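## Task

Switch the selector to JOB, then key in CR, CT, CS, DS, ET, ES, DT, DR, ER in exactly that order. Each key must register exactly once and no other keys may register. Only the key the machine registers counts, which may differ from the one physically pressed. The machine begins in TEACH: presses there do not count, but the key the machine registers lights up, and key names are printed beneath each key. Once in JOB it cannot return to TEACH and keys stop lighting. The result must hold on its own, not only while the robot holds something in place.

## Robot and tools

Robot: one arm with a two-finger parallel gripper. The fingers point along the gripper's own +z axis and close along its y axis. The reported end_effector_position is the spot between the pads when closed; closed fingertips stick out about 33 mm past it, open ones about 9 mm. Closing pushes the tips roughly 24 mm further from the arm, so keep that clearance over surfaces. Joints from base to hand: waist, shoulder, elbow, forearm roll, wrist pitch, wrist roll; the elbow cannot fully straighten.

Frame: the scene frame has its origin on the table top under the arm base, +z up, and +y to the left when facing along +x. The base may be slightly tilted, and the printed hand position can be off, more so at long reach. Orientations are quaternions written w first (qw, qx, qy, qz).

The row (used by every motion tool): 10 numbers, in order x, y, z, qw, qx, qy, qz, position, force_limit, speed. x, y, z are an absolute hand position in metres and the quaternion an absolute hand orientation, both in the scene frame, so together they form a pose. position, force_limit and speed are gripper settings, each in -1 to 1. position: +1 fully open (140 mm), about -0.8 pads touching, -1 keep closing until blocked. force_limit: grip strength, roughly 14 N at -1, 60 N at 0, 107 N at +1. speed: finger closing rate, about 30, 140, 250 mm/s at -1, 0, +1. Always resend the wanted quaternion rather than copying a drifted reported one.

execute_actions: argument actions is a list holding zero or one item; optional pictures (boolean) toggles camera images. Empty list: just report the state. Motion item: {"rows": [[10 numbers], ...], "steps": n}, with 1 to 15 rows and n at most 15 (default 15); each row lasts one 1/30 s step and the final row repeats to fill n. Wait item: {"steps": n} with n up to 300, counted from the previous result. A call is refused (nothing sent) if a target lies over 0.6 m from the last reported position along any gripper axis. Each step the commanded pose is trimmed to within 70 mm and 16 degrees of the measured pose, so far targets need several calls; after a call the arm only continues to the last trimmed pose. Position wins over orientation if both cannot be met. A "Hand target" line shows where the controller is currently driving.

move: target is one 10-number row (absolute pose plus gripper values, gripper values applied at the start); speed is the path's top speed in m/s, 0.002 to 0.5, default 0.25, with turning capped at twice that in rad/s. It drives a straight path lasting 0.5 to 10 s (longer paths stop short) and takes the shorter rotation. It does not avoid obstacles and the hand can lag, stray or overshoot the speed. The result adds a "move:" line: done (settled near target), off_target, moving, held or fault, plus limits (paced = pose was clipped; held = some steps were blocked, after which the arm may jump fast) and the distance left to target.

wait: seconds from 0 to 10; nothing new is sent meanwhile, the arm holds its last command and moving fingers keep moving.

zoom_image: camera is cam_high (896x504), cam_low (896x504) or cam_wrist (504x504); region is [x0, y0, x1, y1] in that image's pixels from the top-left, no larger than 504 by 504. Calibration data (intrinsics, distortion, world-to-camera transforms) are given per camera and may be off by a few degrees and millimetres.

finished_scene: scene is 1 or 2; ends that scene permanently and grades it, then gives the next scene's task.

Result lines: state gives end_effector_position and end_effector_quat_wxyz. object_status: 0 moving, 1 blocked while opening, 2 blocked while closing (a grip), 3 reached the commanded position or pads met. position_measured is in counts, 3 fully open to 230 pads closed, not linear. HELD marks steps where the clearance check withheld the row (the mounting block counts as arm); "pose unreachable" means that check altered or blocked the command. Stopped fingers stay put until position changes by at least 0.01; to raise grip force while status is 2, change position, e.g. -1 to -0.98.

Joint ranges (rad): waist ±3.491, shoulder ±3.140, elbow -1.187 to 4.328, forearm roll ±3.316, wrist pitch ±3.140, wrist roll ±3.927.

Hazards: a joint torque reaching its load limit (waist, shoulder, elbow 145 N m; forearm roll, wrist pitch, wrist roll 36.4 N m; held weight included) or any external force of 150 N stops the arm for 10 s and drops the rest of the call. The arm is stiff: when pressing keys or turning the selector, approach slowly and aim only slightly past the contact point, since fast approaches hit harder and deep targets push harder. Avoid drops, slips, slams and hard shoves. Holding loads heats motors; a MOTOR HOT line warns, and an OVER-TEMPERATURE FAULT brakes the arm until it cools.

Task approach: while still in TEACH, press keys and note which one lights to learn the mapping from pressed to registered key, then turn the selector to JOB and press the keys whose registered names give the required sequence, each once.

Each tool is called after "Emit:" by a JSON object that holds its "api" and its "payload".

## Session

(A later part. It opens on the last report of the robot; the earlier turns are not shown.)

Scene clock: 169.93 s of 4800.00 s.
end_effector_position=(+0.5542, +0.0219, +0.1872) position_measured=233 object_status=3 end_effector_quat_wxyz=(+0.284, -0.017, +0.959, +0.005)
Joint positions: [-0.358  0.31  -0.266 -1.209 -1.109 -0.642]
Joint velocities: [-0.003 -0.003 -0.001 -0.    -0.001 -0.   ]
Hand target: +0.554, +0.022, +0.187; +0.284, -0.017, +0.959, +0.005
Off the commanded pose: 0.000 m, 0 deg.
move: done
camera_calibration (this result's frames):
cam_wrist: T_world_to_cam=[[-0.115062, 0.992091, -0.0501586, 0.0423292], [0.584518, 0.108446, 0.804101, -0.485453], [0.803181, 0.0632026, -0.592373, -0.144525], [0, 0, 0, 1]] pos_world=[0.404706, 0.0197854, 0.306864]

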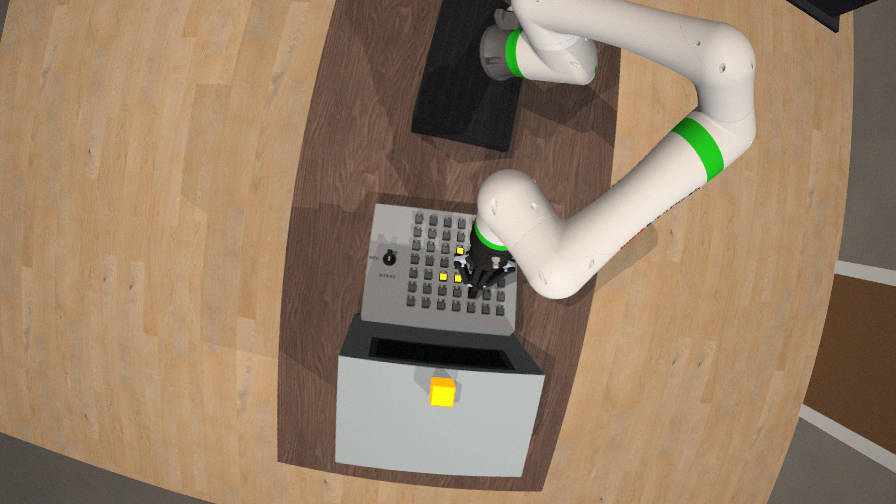

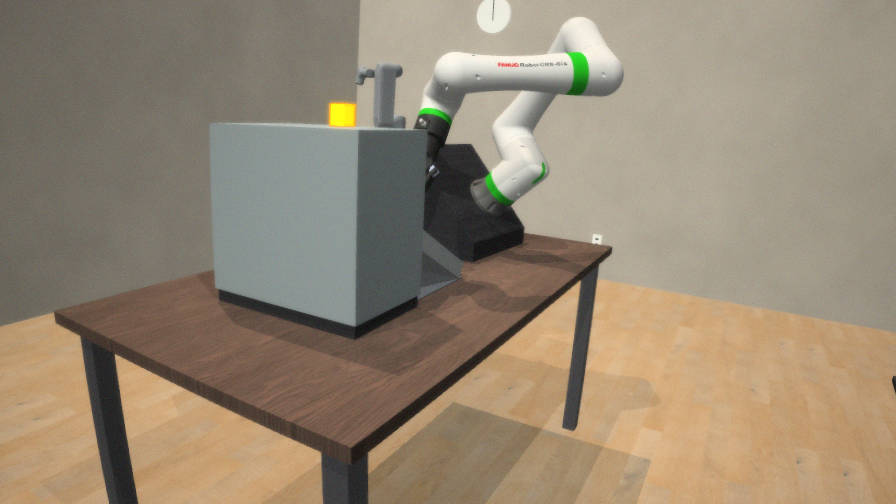

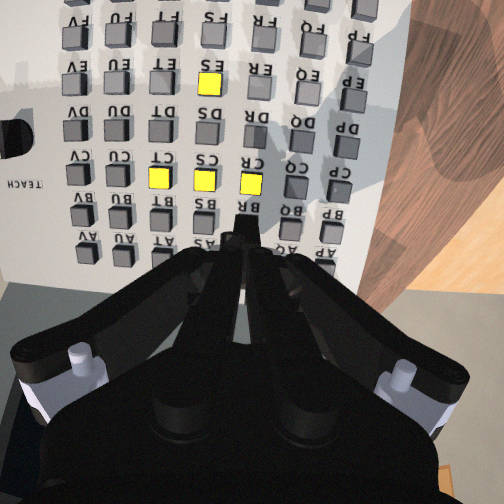

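Emit:
{"api": "move", "payload": {"target": [0.5234,0.0209,0.1708,0.2838,-0.0167,0.9588,0.005,-1,0,0.5], "speed": 0.1}}

Emit:
{"api": "move", "payload": {"target": [0.5299,0.0211,0.1607,0.2838,-0.0167,0.9588,0.005,-1,0,0.5], "speed": 0.015}}

Emit:
{"api": "move", "payload": {"target": [0.5234,0.0209,0.1708,0.2838,-0.0167,0.9588,0.005,-1,0,0.5], "speed": 0.05}}

Emit:
{"api": "move", "payload": {"target": [0.5246,-0.0133,0.1708,0.2838,-0.0167,0.9588,0.005,-1,0,0.5], "speed": 0.1}}

Emit:
{"api": "move", "payload": {"target": [0.5311,-0.0131,0.1607,0.2838,-0.0167,0.9588,0.005,-1,0,0.5], "speed": 0.015}}

Emit:
{"api": "move", "payload": {"target": [0.5246,-0.0133,0.1708,0.2838,-0.0167,0.9588,0.005,-1,0,0.5], "speed": 0.05}}

Emit:
{"api": "move", "payload": {"target": [0.5258,-0.0475,0.1708,0.2838,-0.0167,0.9588,0.005,-1,0,0.5], "speed": 0.1}}

Emit:
{"api": "move", "payload": {"target": [0.5323,-0.0473,0.1607,0.2838,-0.0167,0.9588,0.005,-1,0,0.5], "speed": 0.015}}

Emit:
{"api": "move", "payload": {"target": [0.5258,-0.0475,0.1708,0.2838,-0.0167,0.9588,0.005,-1,0,0.5], "speed": 0.05}}

Scene clock: 183.63 s of 4800.00 s.
end_effector_position=(+0.5234, +0.0209, +0.1707) position_measured=233 object_status=3 end_effector_quat_wxyz=(+0.284, -0.017, +0.959, +0.005)
Joint positions: [-0.373  0.279 -0.352 -1.229 -1.102 -0.579]
Joint velocities: [-0.001 -0.002 -0.    -0.001  0.     0.004]
Hand target: +0.523, +0.021, +0.171; +0.284, -0.017, +0.959, +0.005
Off the commanded pose: 0.000 m, 0 deg.
After step 90, 9.93 s passed at rest.
move: done
camera_calibration (this result's frames):
cam_wrist: T_world_to_cam=[[-0.115114, 0.992084, -0.0501727, 0.0390223], [0.58468, 0.108502, 0.803976, -0.454116], [0.803055, 0.0632142, -0.592542, -0.129428], [0, 0, 0, 1]] pos_world=[0.373943, 0.0187405, 0.290365]

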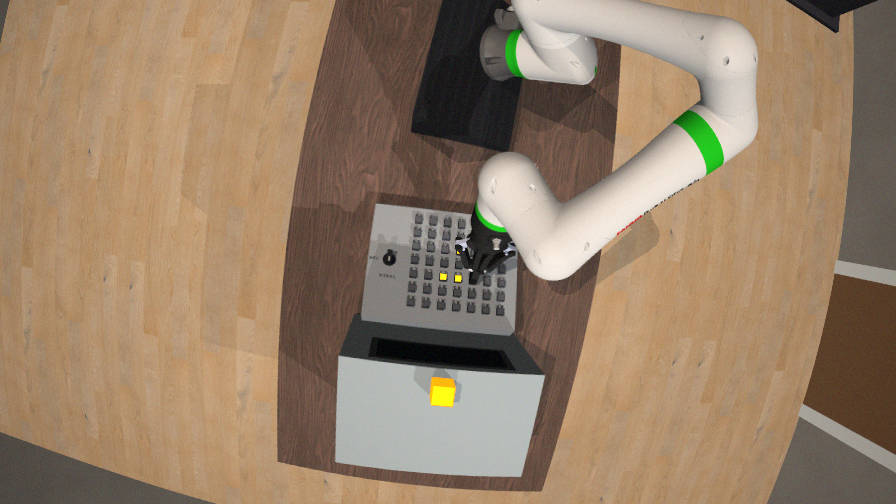

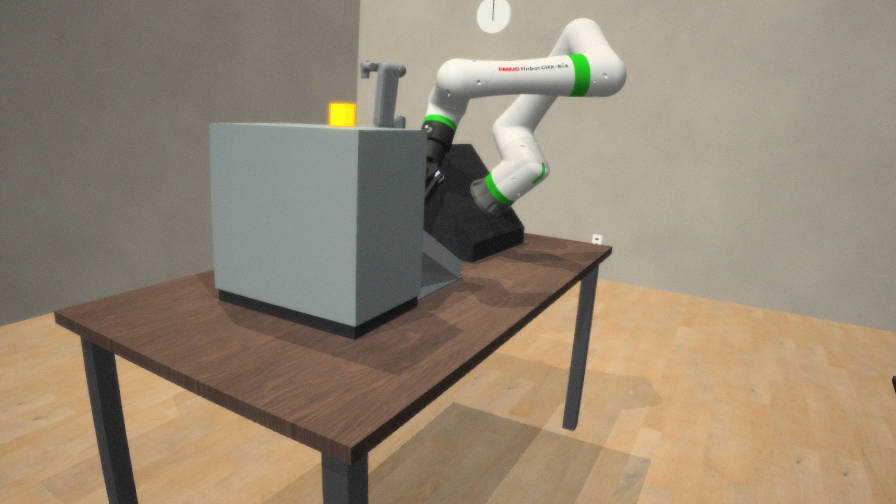

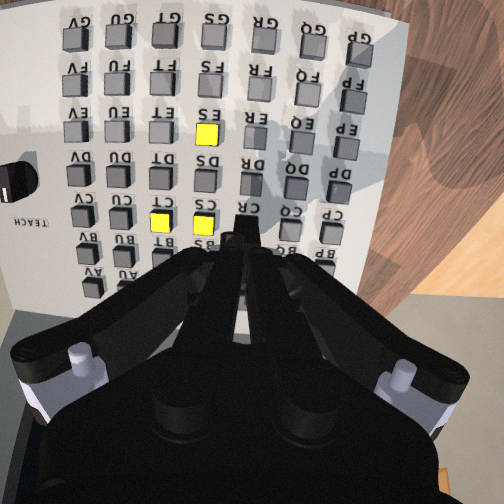

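Scene clock: 184.67 s of 4800.00 s.
end_effector_position=(+0.5299, +0.0211, +0.1607) position_measured=233 object_status=3 end_effector_quat_wxyz=(+0.284, -0.017, +0.959, +0.005)
Joint positions: [-0.352  0.296 -0.349 -1.245 -1.082 -0.571]
Joint velocities: [ 0.001 -0.001  0.001 -0.001  0.001  0.001]
Hand target: +0.530, +0.021, +0.161; +0.284, -0.017, +0.959, +0.005
Off the commanded pose: 0.000 m, 0 deg.
move: done
camera_calibration (this result's frames):
cam_wrist: T_world_to_cam=[[-0.115171, 0.992079, -0.0501427, 0.0390539], [0.584532, 0.108499, 0.804083, -0.449856], [0.803155, 0.0632969, -0.592398, -0.140616], [0, 0, 0, 1]] pos_world=[0.38039, 0.0189651, 0.280379]

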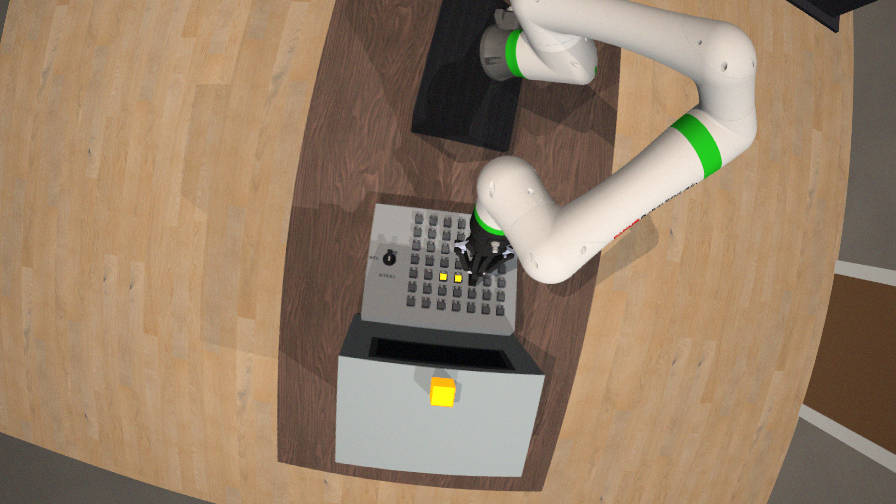

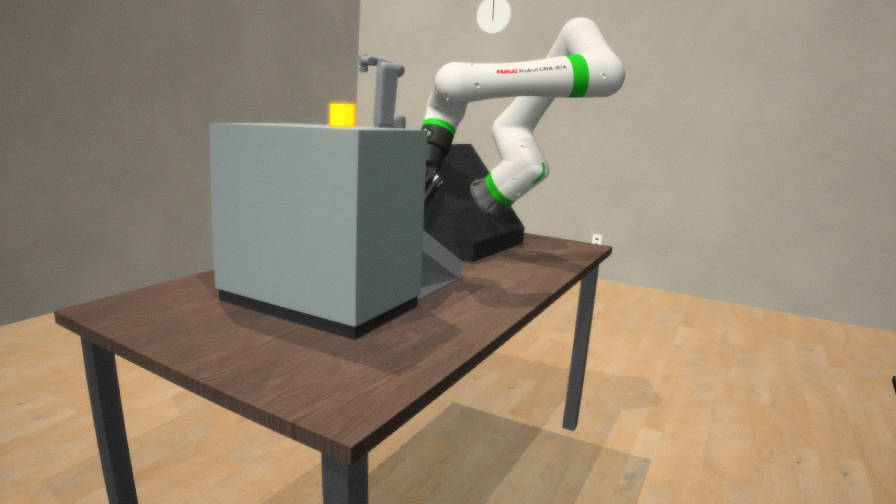

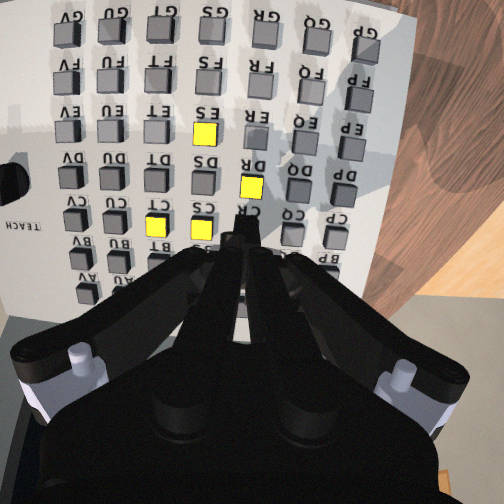

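Scene clock: 185.37 s of 4800.00 s.
end_effector_position=(+0.5234, +0.0209, +0.1707) position_measured=233 object_status=3 end_effector_quat_wxyz=(+0.284, -0.017, +0.959, +0.005)
Joint positions: [-0.373  0.279 -0.352 -1.229 -1.102 -0.579]
Joint velocities: [-0.002 -0.001  0.     0.001 -0.001 -0.001]
Hand target: +0.523, +0.021, +0.171; +0.284, -0.017, +0.959, +0.005
Off the commanded pose: 0.000 m, 0 deg.
move: done
camera_calibration (this result's frames):
cam_wrist: T_world_to_cam=[[-0.11506, 0.992091, -0.0501608, 0.0389498], [0.584515, 0.108447, 0.804103, -0.454075], [0.803183, 0.0632007, -0.59237, -0.1295], [0, 0, 0, 1]] pos_world=[0.373907, 0.0187857, 0.290365]

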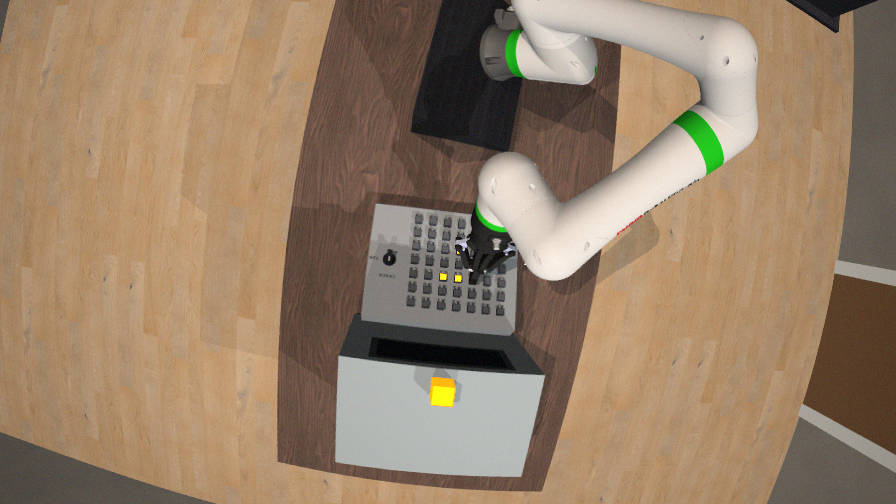

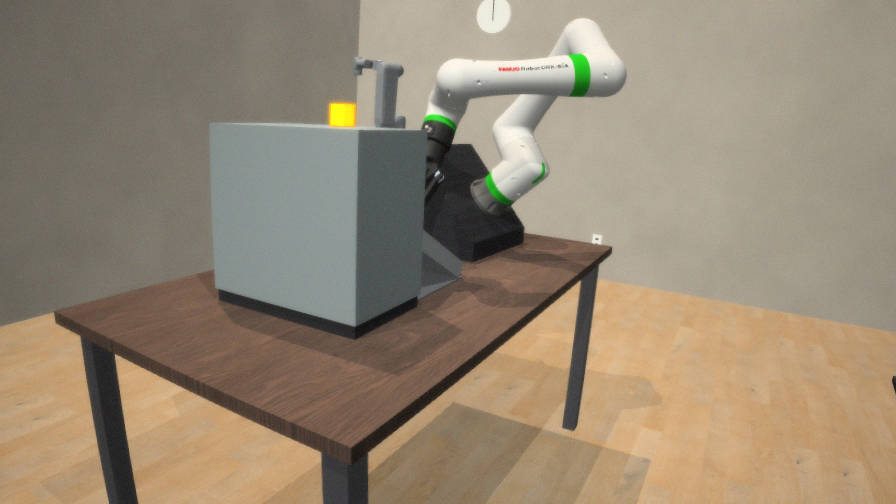

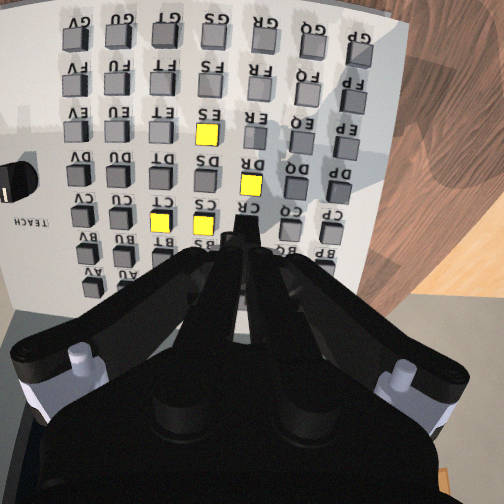

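Scene clock: 186.13 s of 4800.00 s.
end_effector_position=(+0.5245, -0.0133, +0.1708) position_measured=233 object_status=3 end_effector_quat_wxyz=(+0.284, -0.017, +0.959, +0.005)
Joint positions: [-0.42   0.368 -0.317 -1.231 -1.119 -0.51 ]
Joint velocities: [-0.002  0.004 -0.     0.    -0.     0.   ]
Hand target: +0.525, -0.013, +0.171; +0.284, -0.017, +0.959, +0.005
Off the commanded pose: 0.000 m, 0 deg.
move: done
camera_calibration (this result's frames):
cam_wrist: T_world_to_cam=[[-0.115088, 0.992085, -0.0502183, 0.0729966], [0.584712, 0.108525, 0.803949, -0.451155], [0.803036, 0.0631615, -0.592574, -0.128101], [0, 0, 0, 1]] pos_world=[0.375067, -0.0153661, 0.290462]

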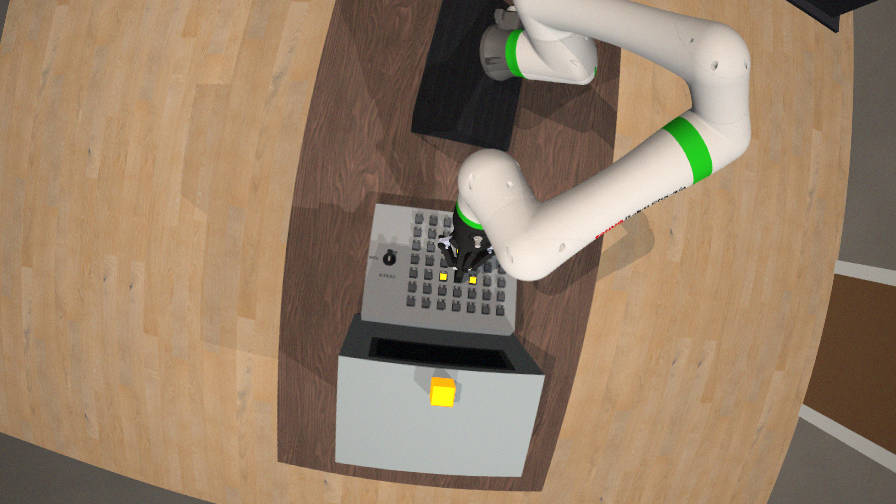

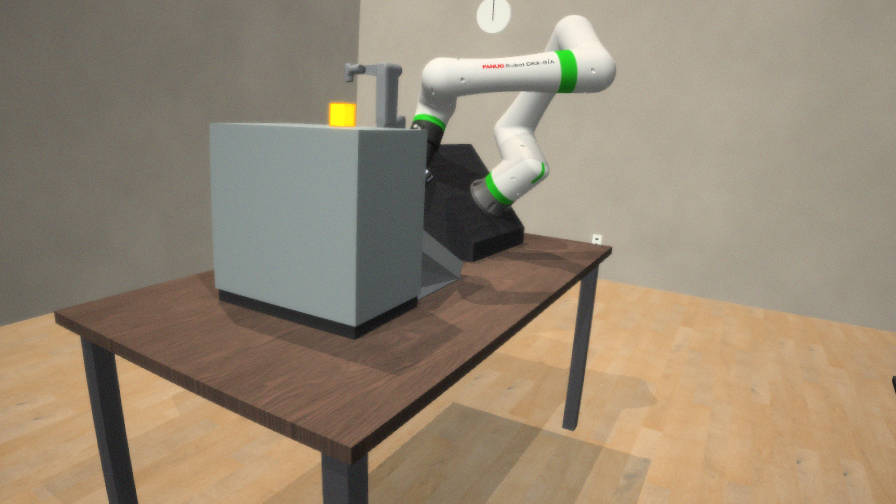

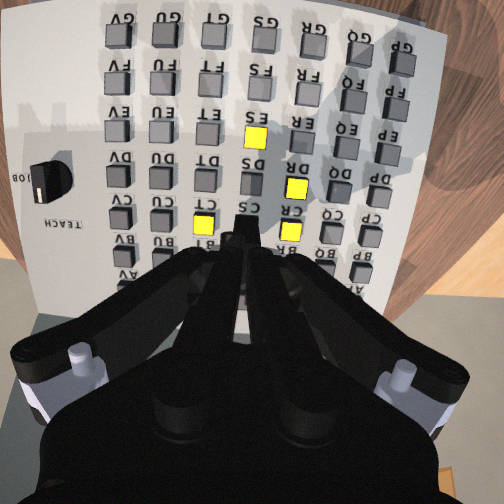

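Scene clock: 187.17 s of 4800.00 s.
end_effector_position=(+0.5311, -0.0131, +0.1608) position_measured=233 object_status=3 end_effector_quat_wxyz=(+0.284, -0.017, +0.959, +0.005)
Joint positions: [-0.4    0.384 -0.313 -1.247 -1.1   -0.502]
Joint velocities: [ 0.001  0.001  0.    -0.001  0.001  0.001]
Hand target: +0.531, -0.013, +0.161; +0.284, -0.017, +0.959, +0.005
Off the commanded pose: 0.000 m, 0 deg.
move: done
camera_calibration (this result's frames):
cam_wrist: T_world_to_cam=[[-0.115207, 0.992074, -0.0501642, 0.0731398], [0.584547, 0.108539, 0.804067, -0.446857], [0.803139, 0.0633105, -0.592418, -0.139382], [0, 0, 0, 1]] pos_world=[0.381578, -0.0152342, 0.2804]

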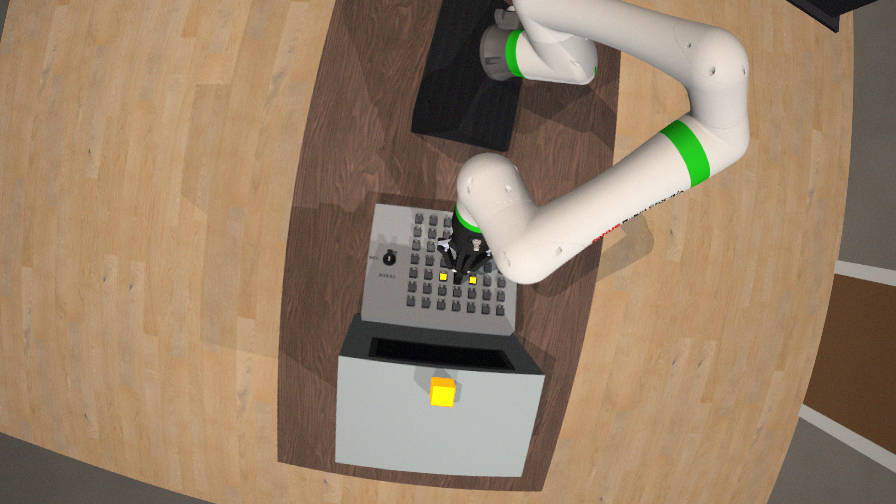

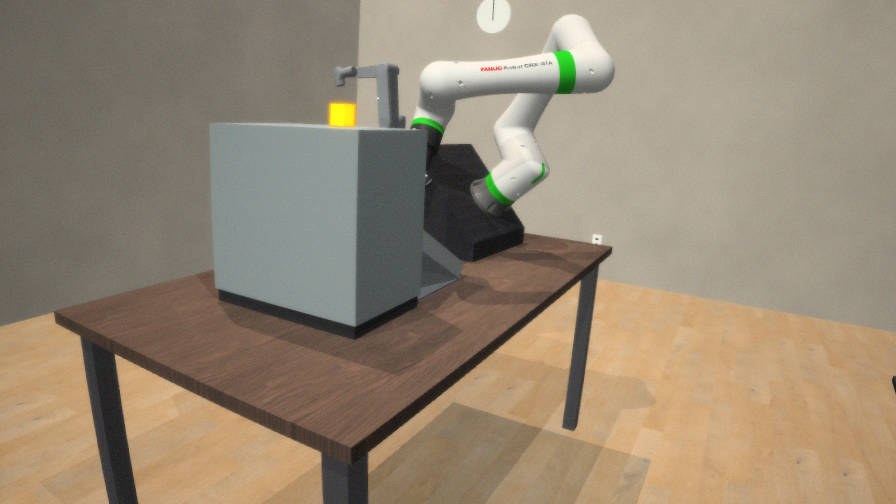

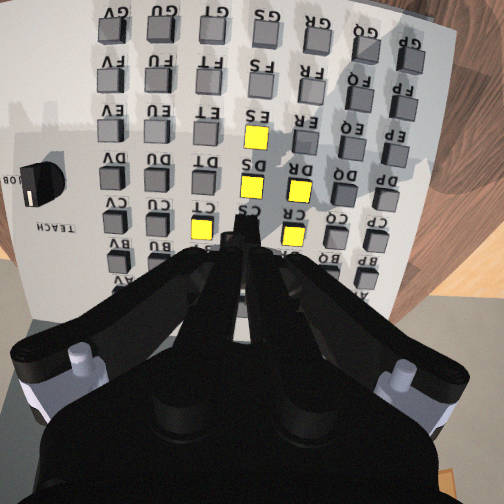

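Scene clock: 187.87 s of 4800.00 s.
end_effector_position=(+0.5246, -0.0133, +0.1707) position_measured=233 object_status=3 end_effector_quat_wxyz=(+0.284, -0.017, +0.959, +0.005)
Joint positions: [-0.42   0.368 -0.317 -1.231 -1.119 -0.509]
Joint velocities: [-0.002 -0.003 -0.001  0.001 -0.001 -0.001]
Hand target: +0.525, -0.013, +0.171; +0.284, -0.017, +0.959, +0.005
Off the commanded pose: 0.000 m, 0 deg.
move: done
camera_calibration (this result's frames):
cam_wrist: T_world_to_cam=[[-0.115062, 0.992091, -0.0501599, 0.0730172], [0.584515, 0.108447, 0.804103, -0.451068], [0.803183, 0.0632021, -0.592371, -0.128301], [0, 0, 0, 1]] pos_world=[0.375107, -0.015414, 0.290366]

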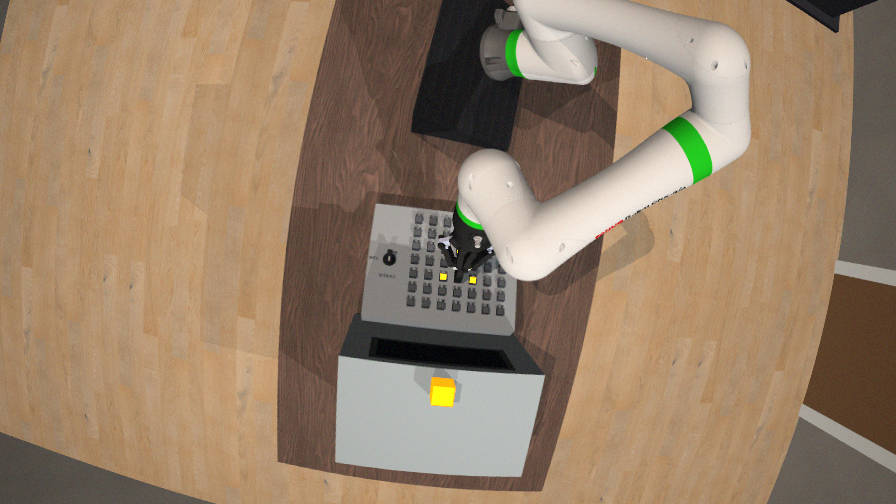

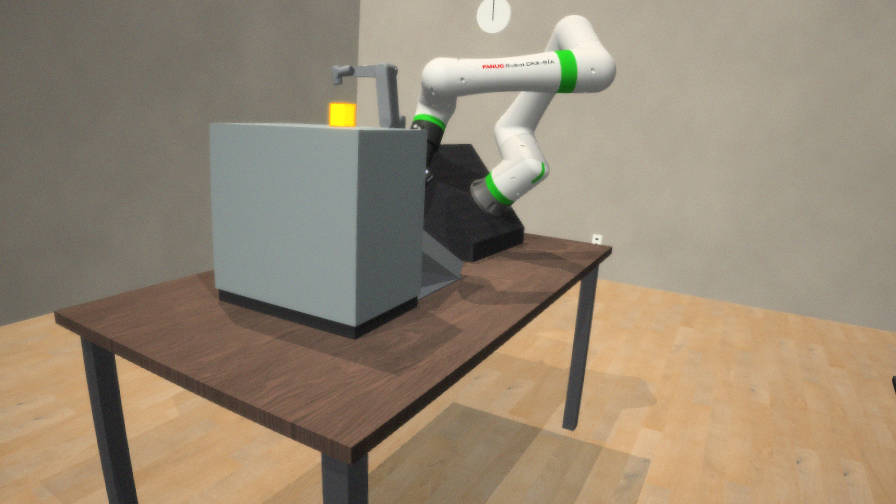

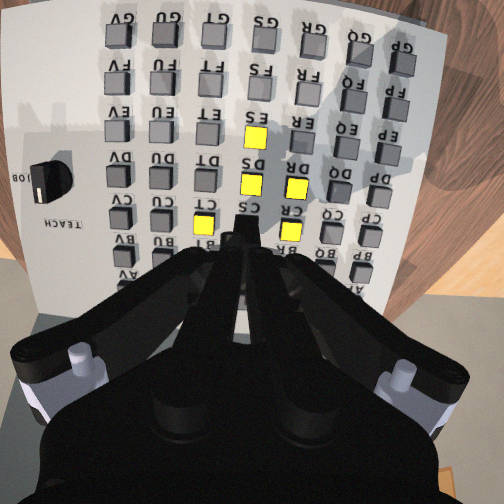

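Scene clock: 188.63 s of 4800.00 s.
end_effector_position=(+0.5257, -0.0475, +0.1708) position_measured=233 object_status=3 end_effector_quat_wxyz=(+0.284, -0.017, +0.959, +0.005)
Joint positions: [-0.462  0.456 -0.275 -1.229 -1.134 -0.449]
Joint velocities: [ 0.     0.002 -0.001  0.001 -0.001  0.001]
Hand target: +0.526, -0.048, +0.171; +0.284, -0.017, +0.959, +0.005
Off the commanded pose: 0.000 m, 0 deg.
move: done
camera_calibration (this result's frames):
cam_wrist: T_world_to_cam=[[-0.115102, 0.992084, -0.0502102, 0.107069], [0.584694, 0.108526, 0.803962, -0.44815], [0.803047, 0.06318, -0.592557, -0.126911], [0, 0, 0, 1]] pos_world=[0.37627, -0.0495673, 0.29047]

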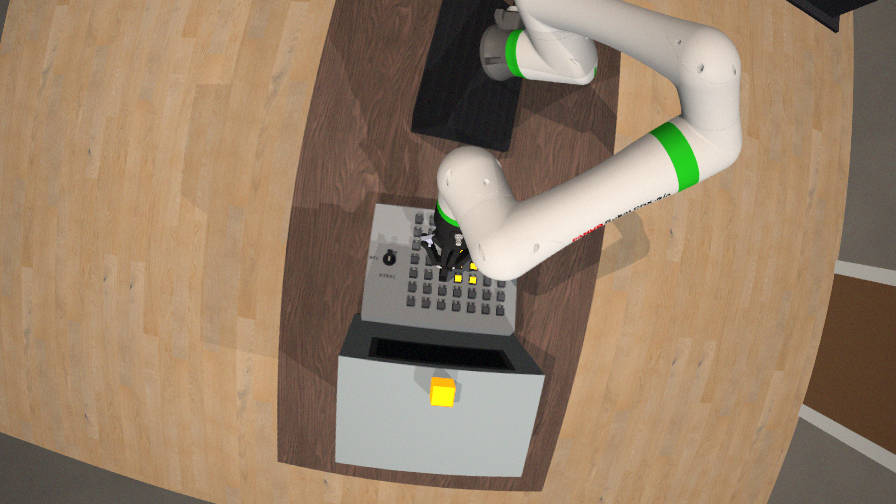

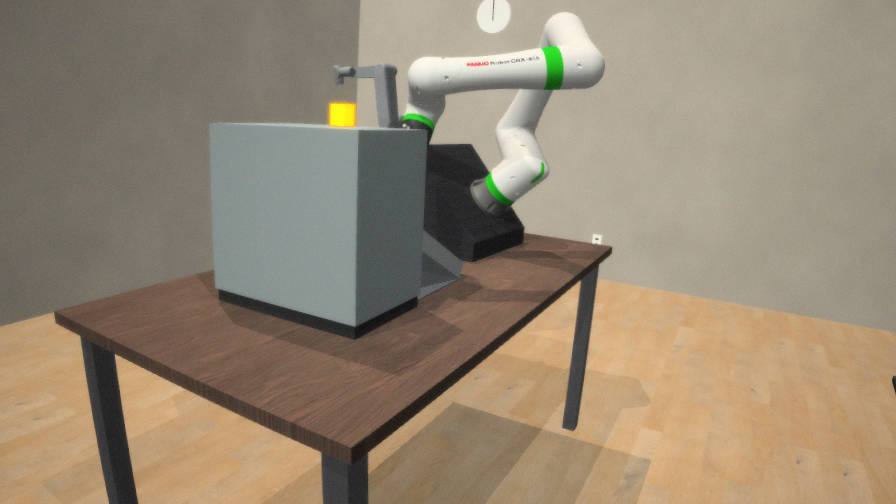

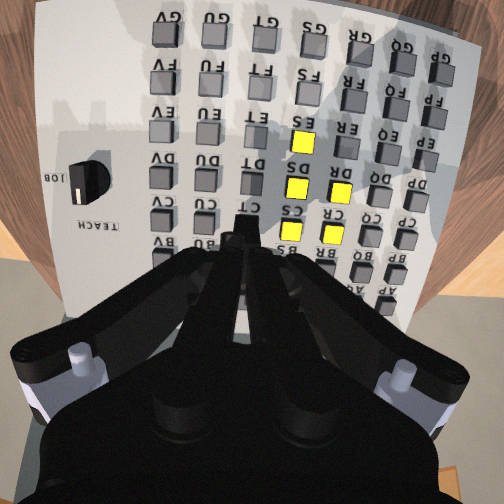

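Scene clock: 189.67 s of 4800.00 s.
end_effector_position=(+0.5323, -0.0473, +0.1608) position_measured=233 object_status=3 end_effector_quat_wxyz=(+0.284, -0.017, +0.959, +0.005)
Joint positions: [-0.443  0.471 -0.272 -1.246 -1.116 -0.442]
Joint velocities: [ 0.001  0.001  0.001 -0.001  0.001  0.   ]
Hand target: +0.532, -0.047, +0.161; +0.284, -0.017, +0.959, +0.005
Off the commanded pose: 0.000 m, 0 deg.
move: done
camera_calibration (this result's frames):
cam_wrist: T_world_to_cam=[[-0.115236, 0.992069, -0.0501905, 0.107225], [0.584545, 0.108578, 0.804064, -0.443858], [0.803136, 0.0633187, -0.592421, -0.138161], [0, 0, 0, 1]] pos_world=[0.382773, -0.0494336, 0.280423]

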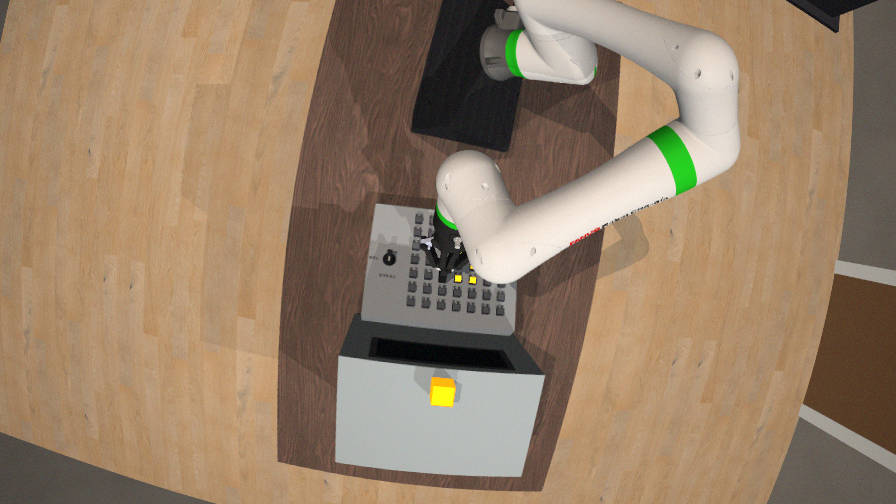

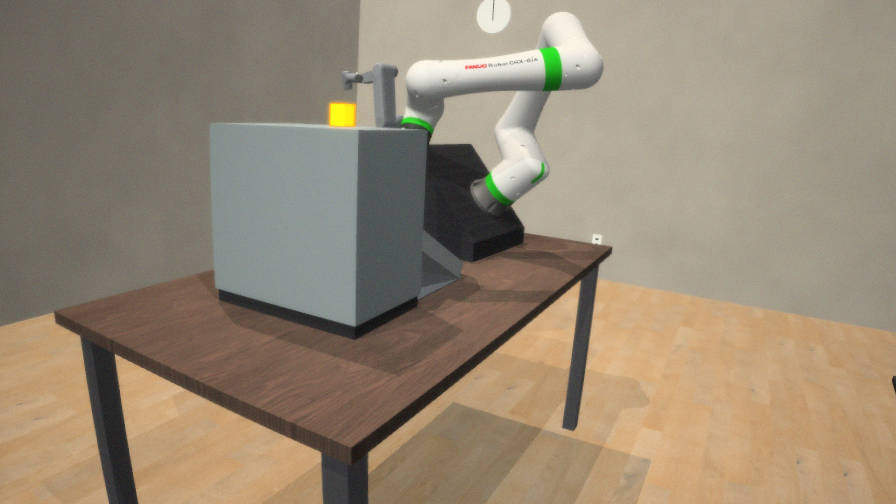

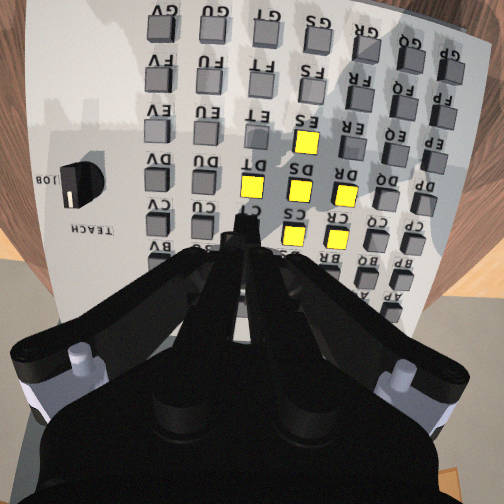

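Scene clock: 190.37 s of 4800.00 s.
end_effector_position=(+0.5258, -0.0475, +0.1707) position_measured=233 object_status=3 end_effector_quat_wxyz=(+0.284, -0.017, +0.959, +0.005)
Joint positions: [-0.462  0.456 -0.275 -1.23  -1.134 -0.449]
Joint velocities: [-0.003 -0.004  0.001  0.002 -0.001 -0.001]
Hand target: +0.526, -0.048, +0.171; +0.284, -0.017, +0.959, +0.005
Off the commanded pose: 0.000 m, 0 deg.
move: done
camera_calibration (this result's frames):
cam_wrist: T_world_to_cam=[[-0.115063, 0.992091, -0.0501587, 0.107084], [0.584516, 0.108447, 0.804102, -0.448061], [0.803182, 0.0632038, -0.592371, -0.127102], [0, 0, 0, 1]] pos_world=[0.376307, -0.0496134, 0.290367]

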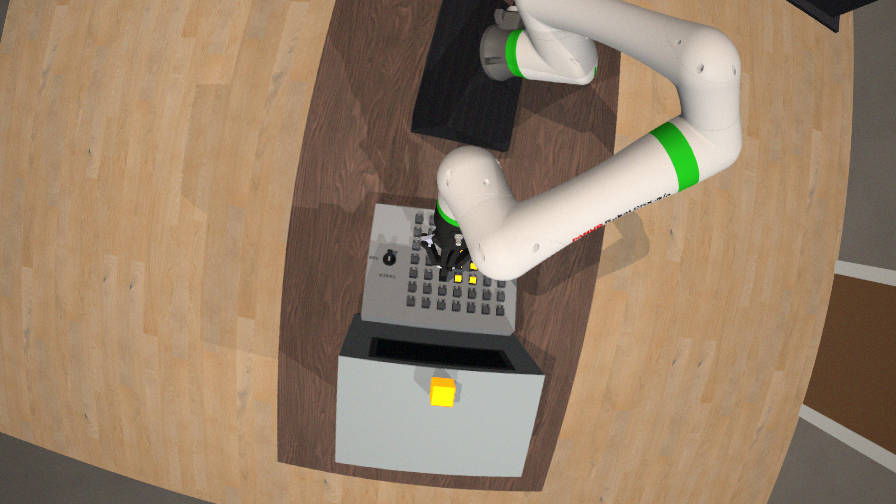

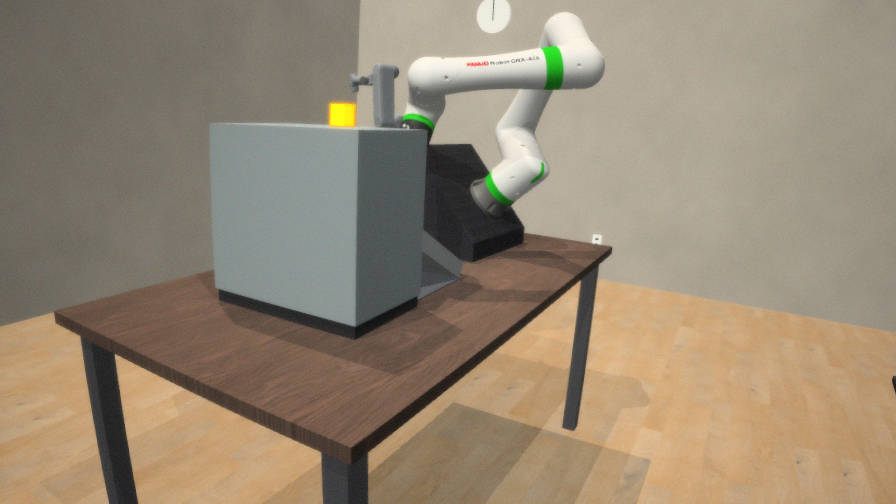

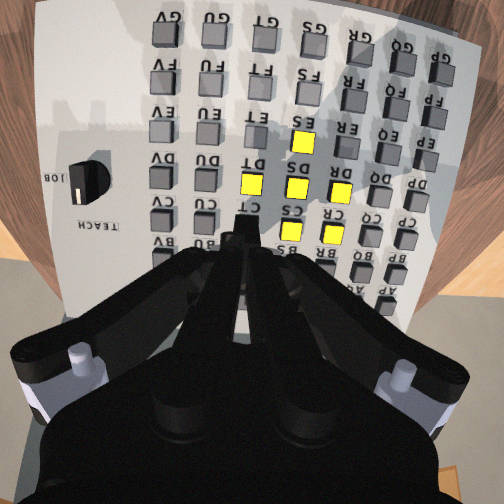

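Emit:
{"api": "execute_actions", "payload": {"actions": []}}

Scene clock: 212.10 s of 4800.00 s.
end_effector_position=(+0.5258, -0.0475, +0.1708) position_measured=233 object_status=3 end_effector_quat_wxyz=(+0.284, -0.017, +0.959, +0.005)
Joint positions: [-0.462  0.456 -0.275 -1.23  -1.134 -0.449]
Joint velocities: [ 0.001 -0.001 -0.001  0.001 -0.    -0.001]
Hand target: +0.526, -0.048, +0.171; +0.284, -0.017, +0.959, +0.005
Off the commanded pose: 0.000 m, 0 deg.
Steps of this call (steps 1 to 90: nothing new was sent; then 18.73 s passed at rest). Readings (end_effector_position | what the end effector reports):
1: (+0.5258, -0.0475, +0.1708) | position_measured=233 object_status=3
2: (+0.5258, -0.0475, +0.1708) | position_measured=233 object_status=3
4: (+0.5258, -0.0475, +0.1708) | position_measured=233 object_status=3
8: (+0.5258, -0.0475, +0.1708) | position_measured=233 object_status=3
90: the state above
camera_calibration (this result's frames):
cam_wrist: T_world_to_cam=[[-0.115064, 0.99209, -0.0501679, 0.107087], [0.58451, 0.108454, 0.804106, -0.44808], [0.803186, 0.0632002, -0.592366, -0.127059], [0, 0, 0, 1]] pos_world=[0.376281, -0.0496132, 0.290411]

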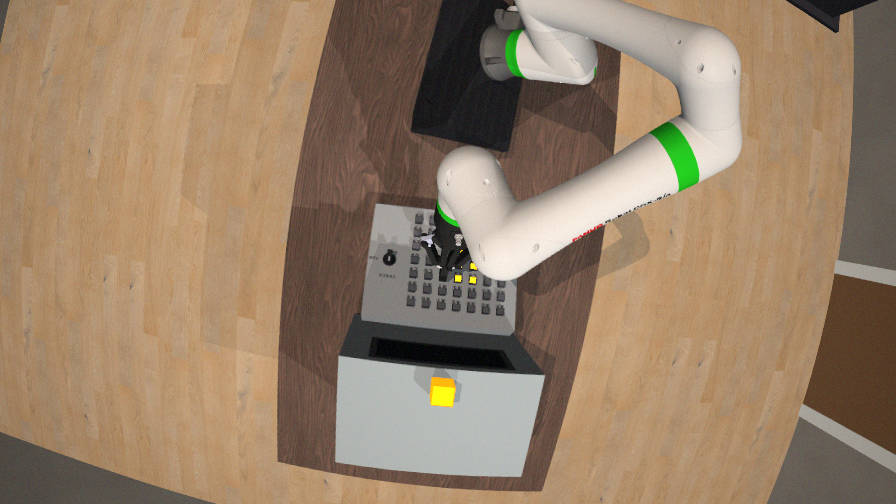

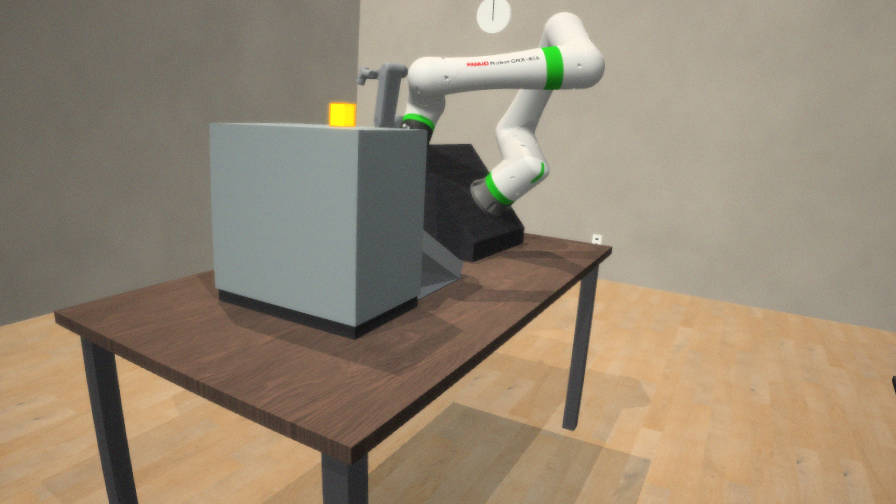

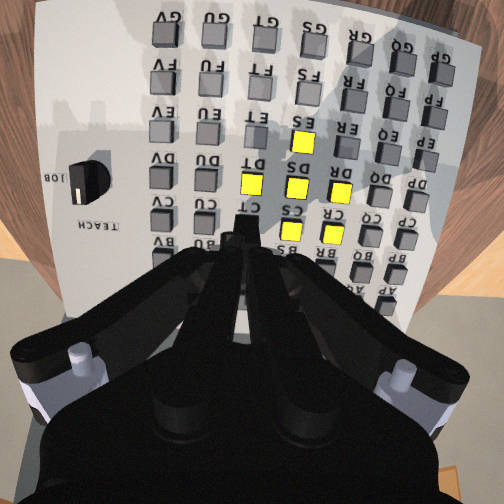

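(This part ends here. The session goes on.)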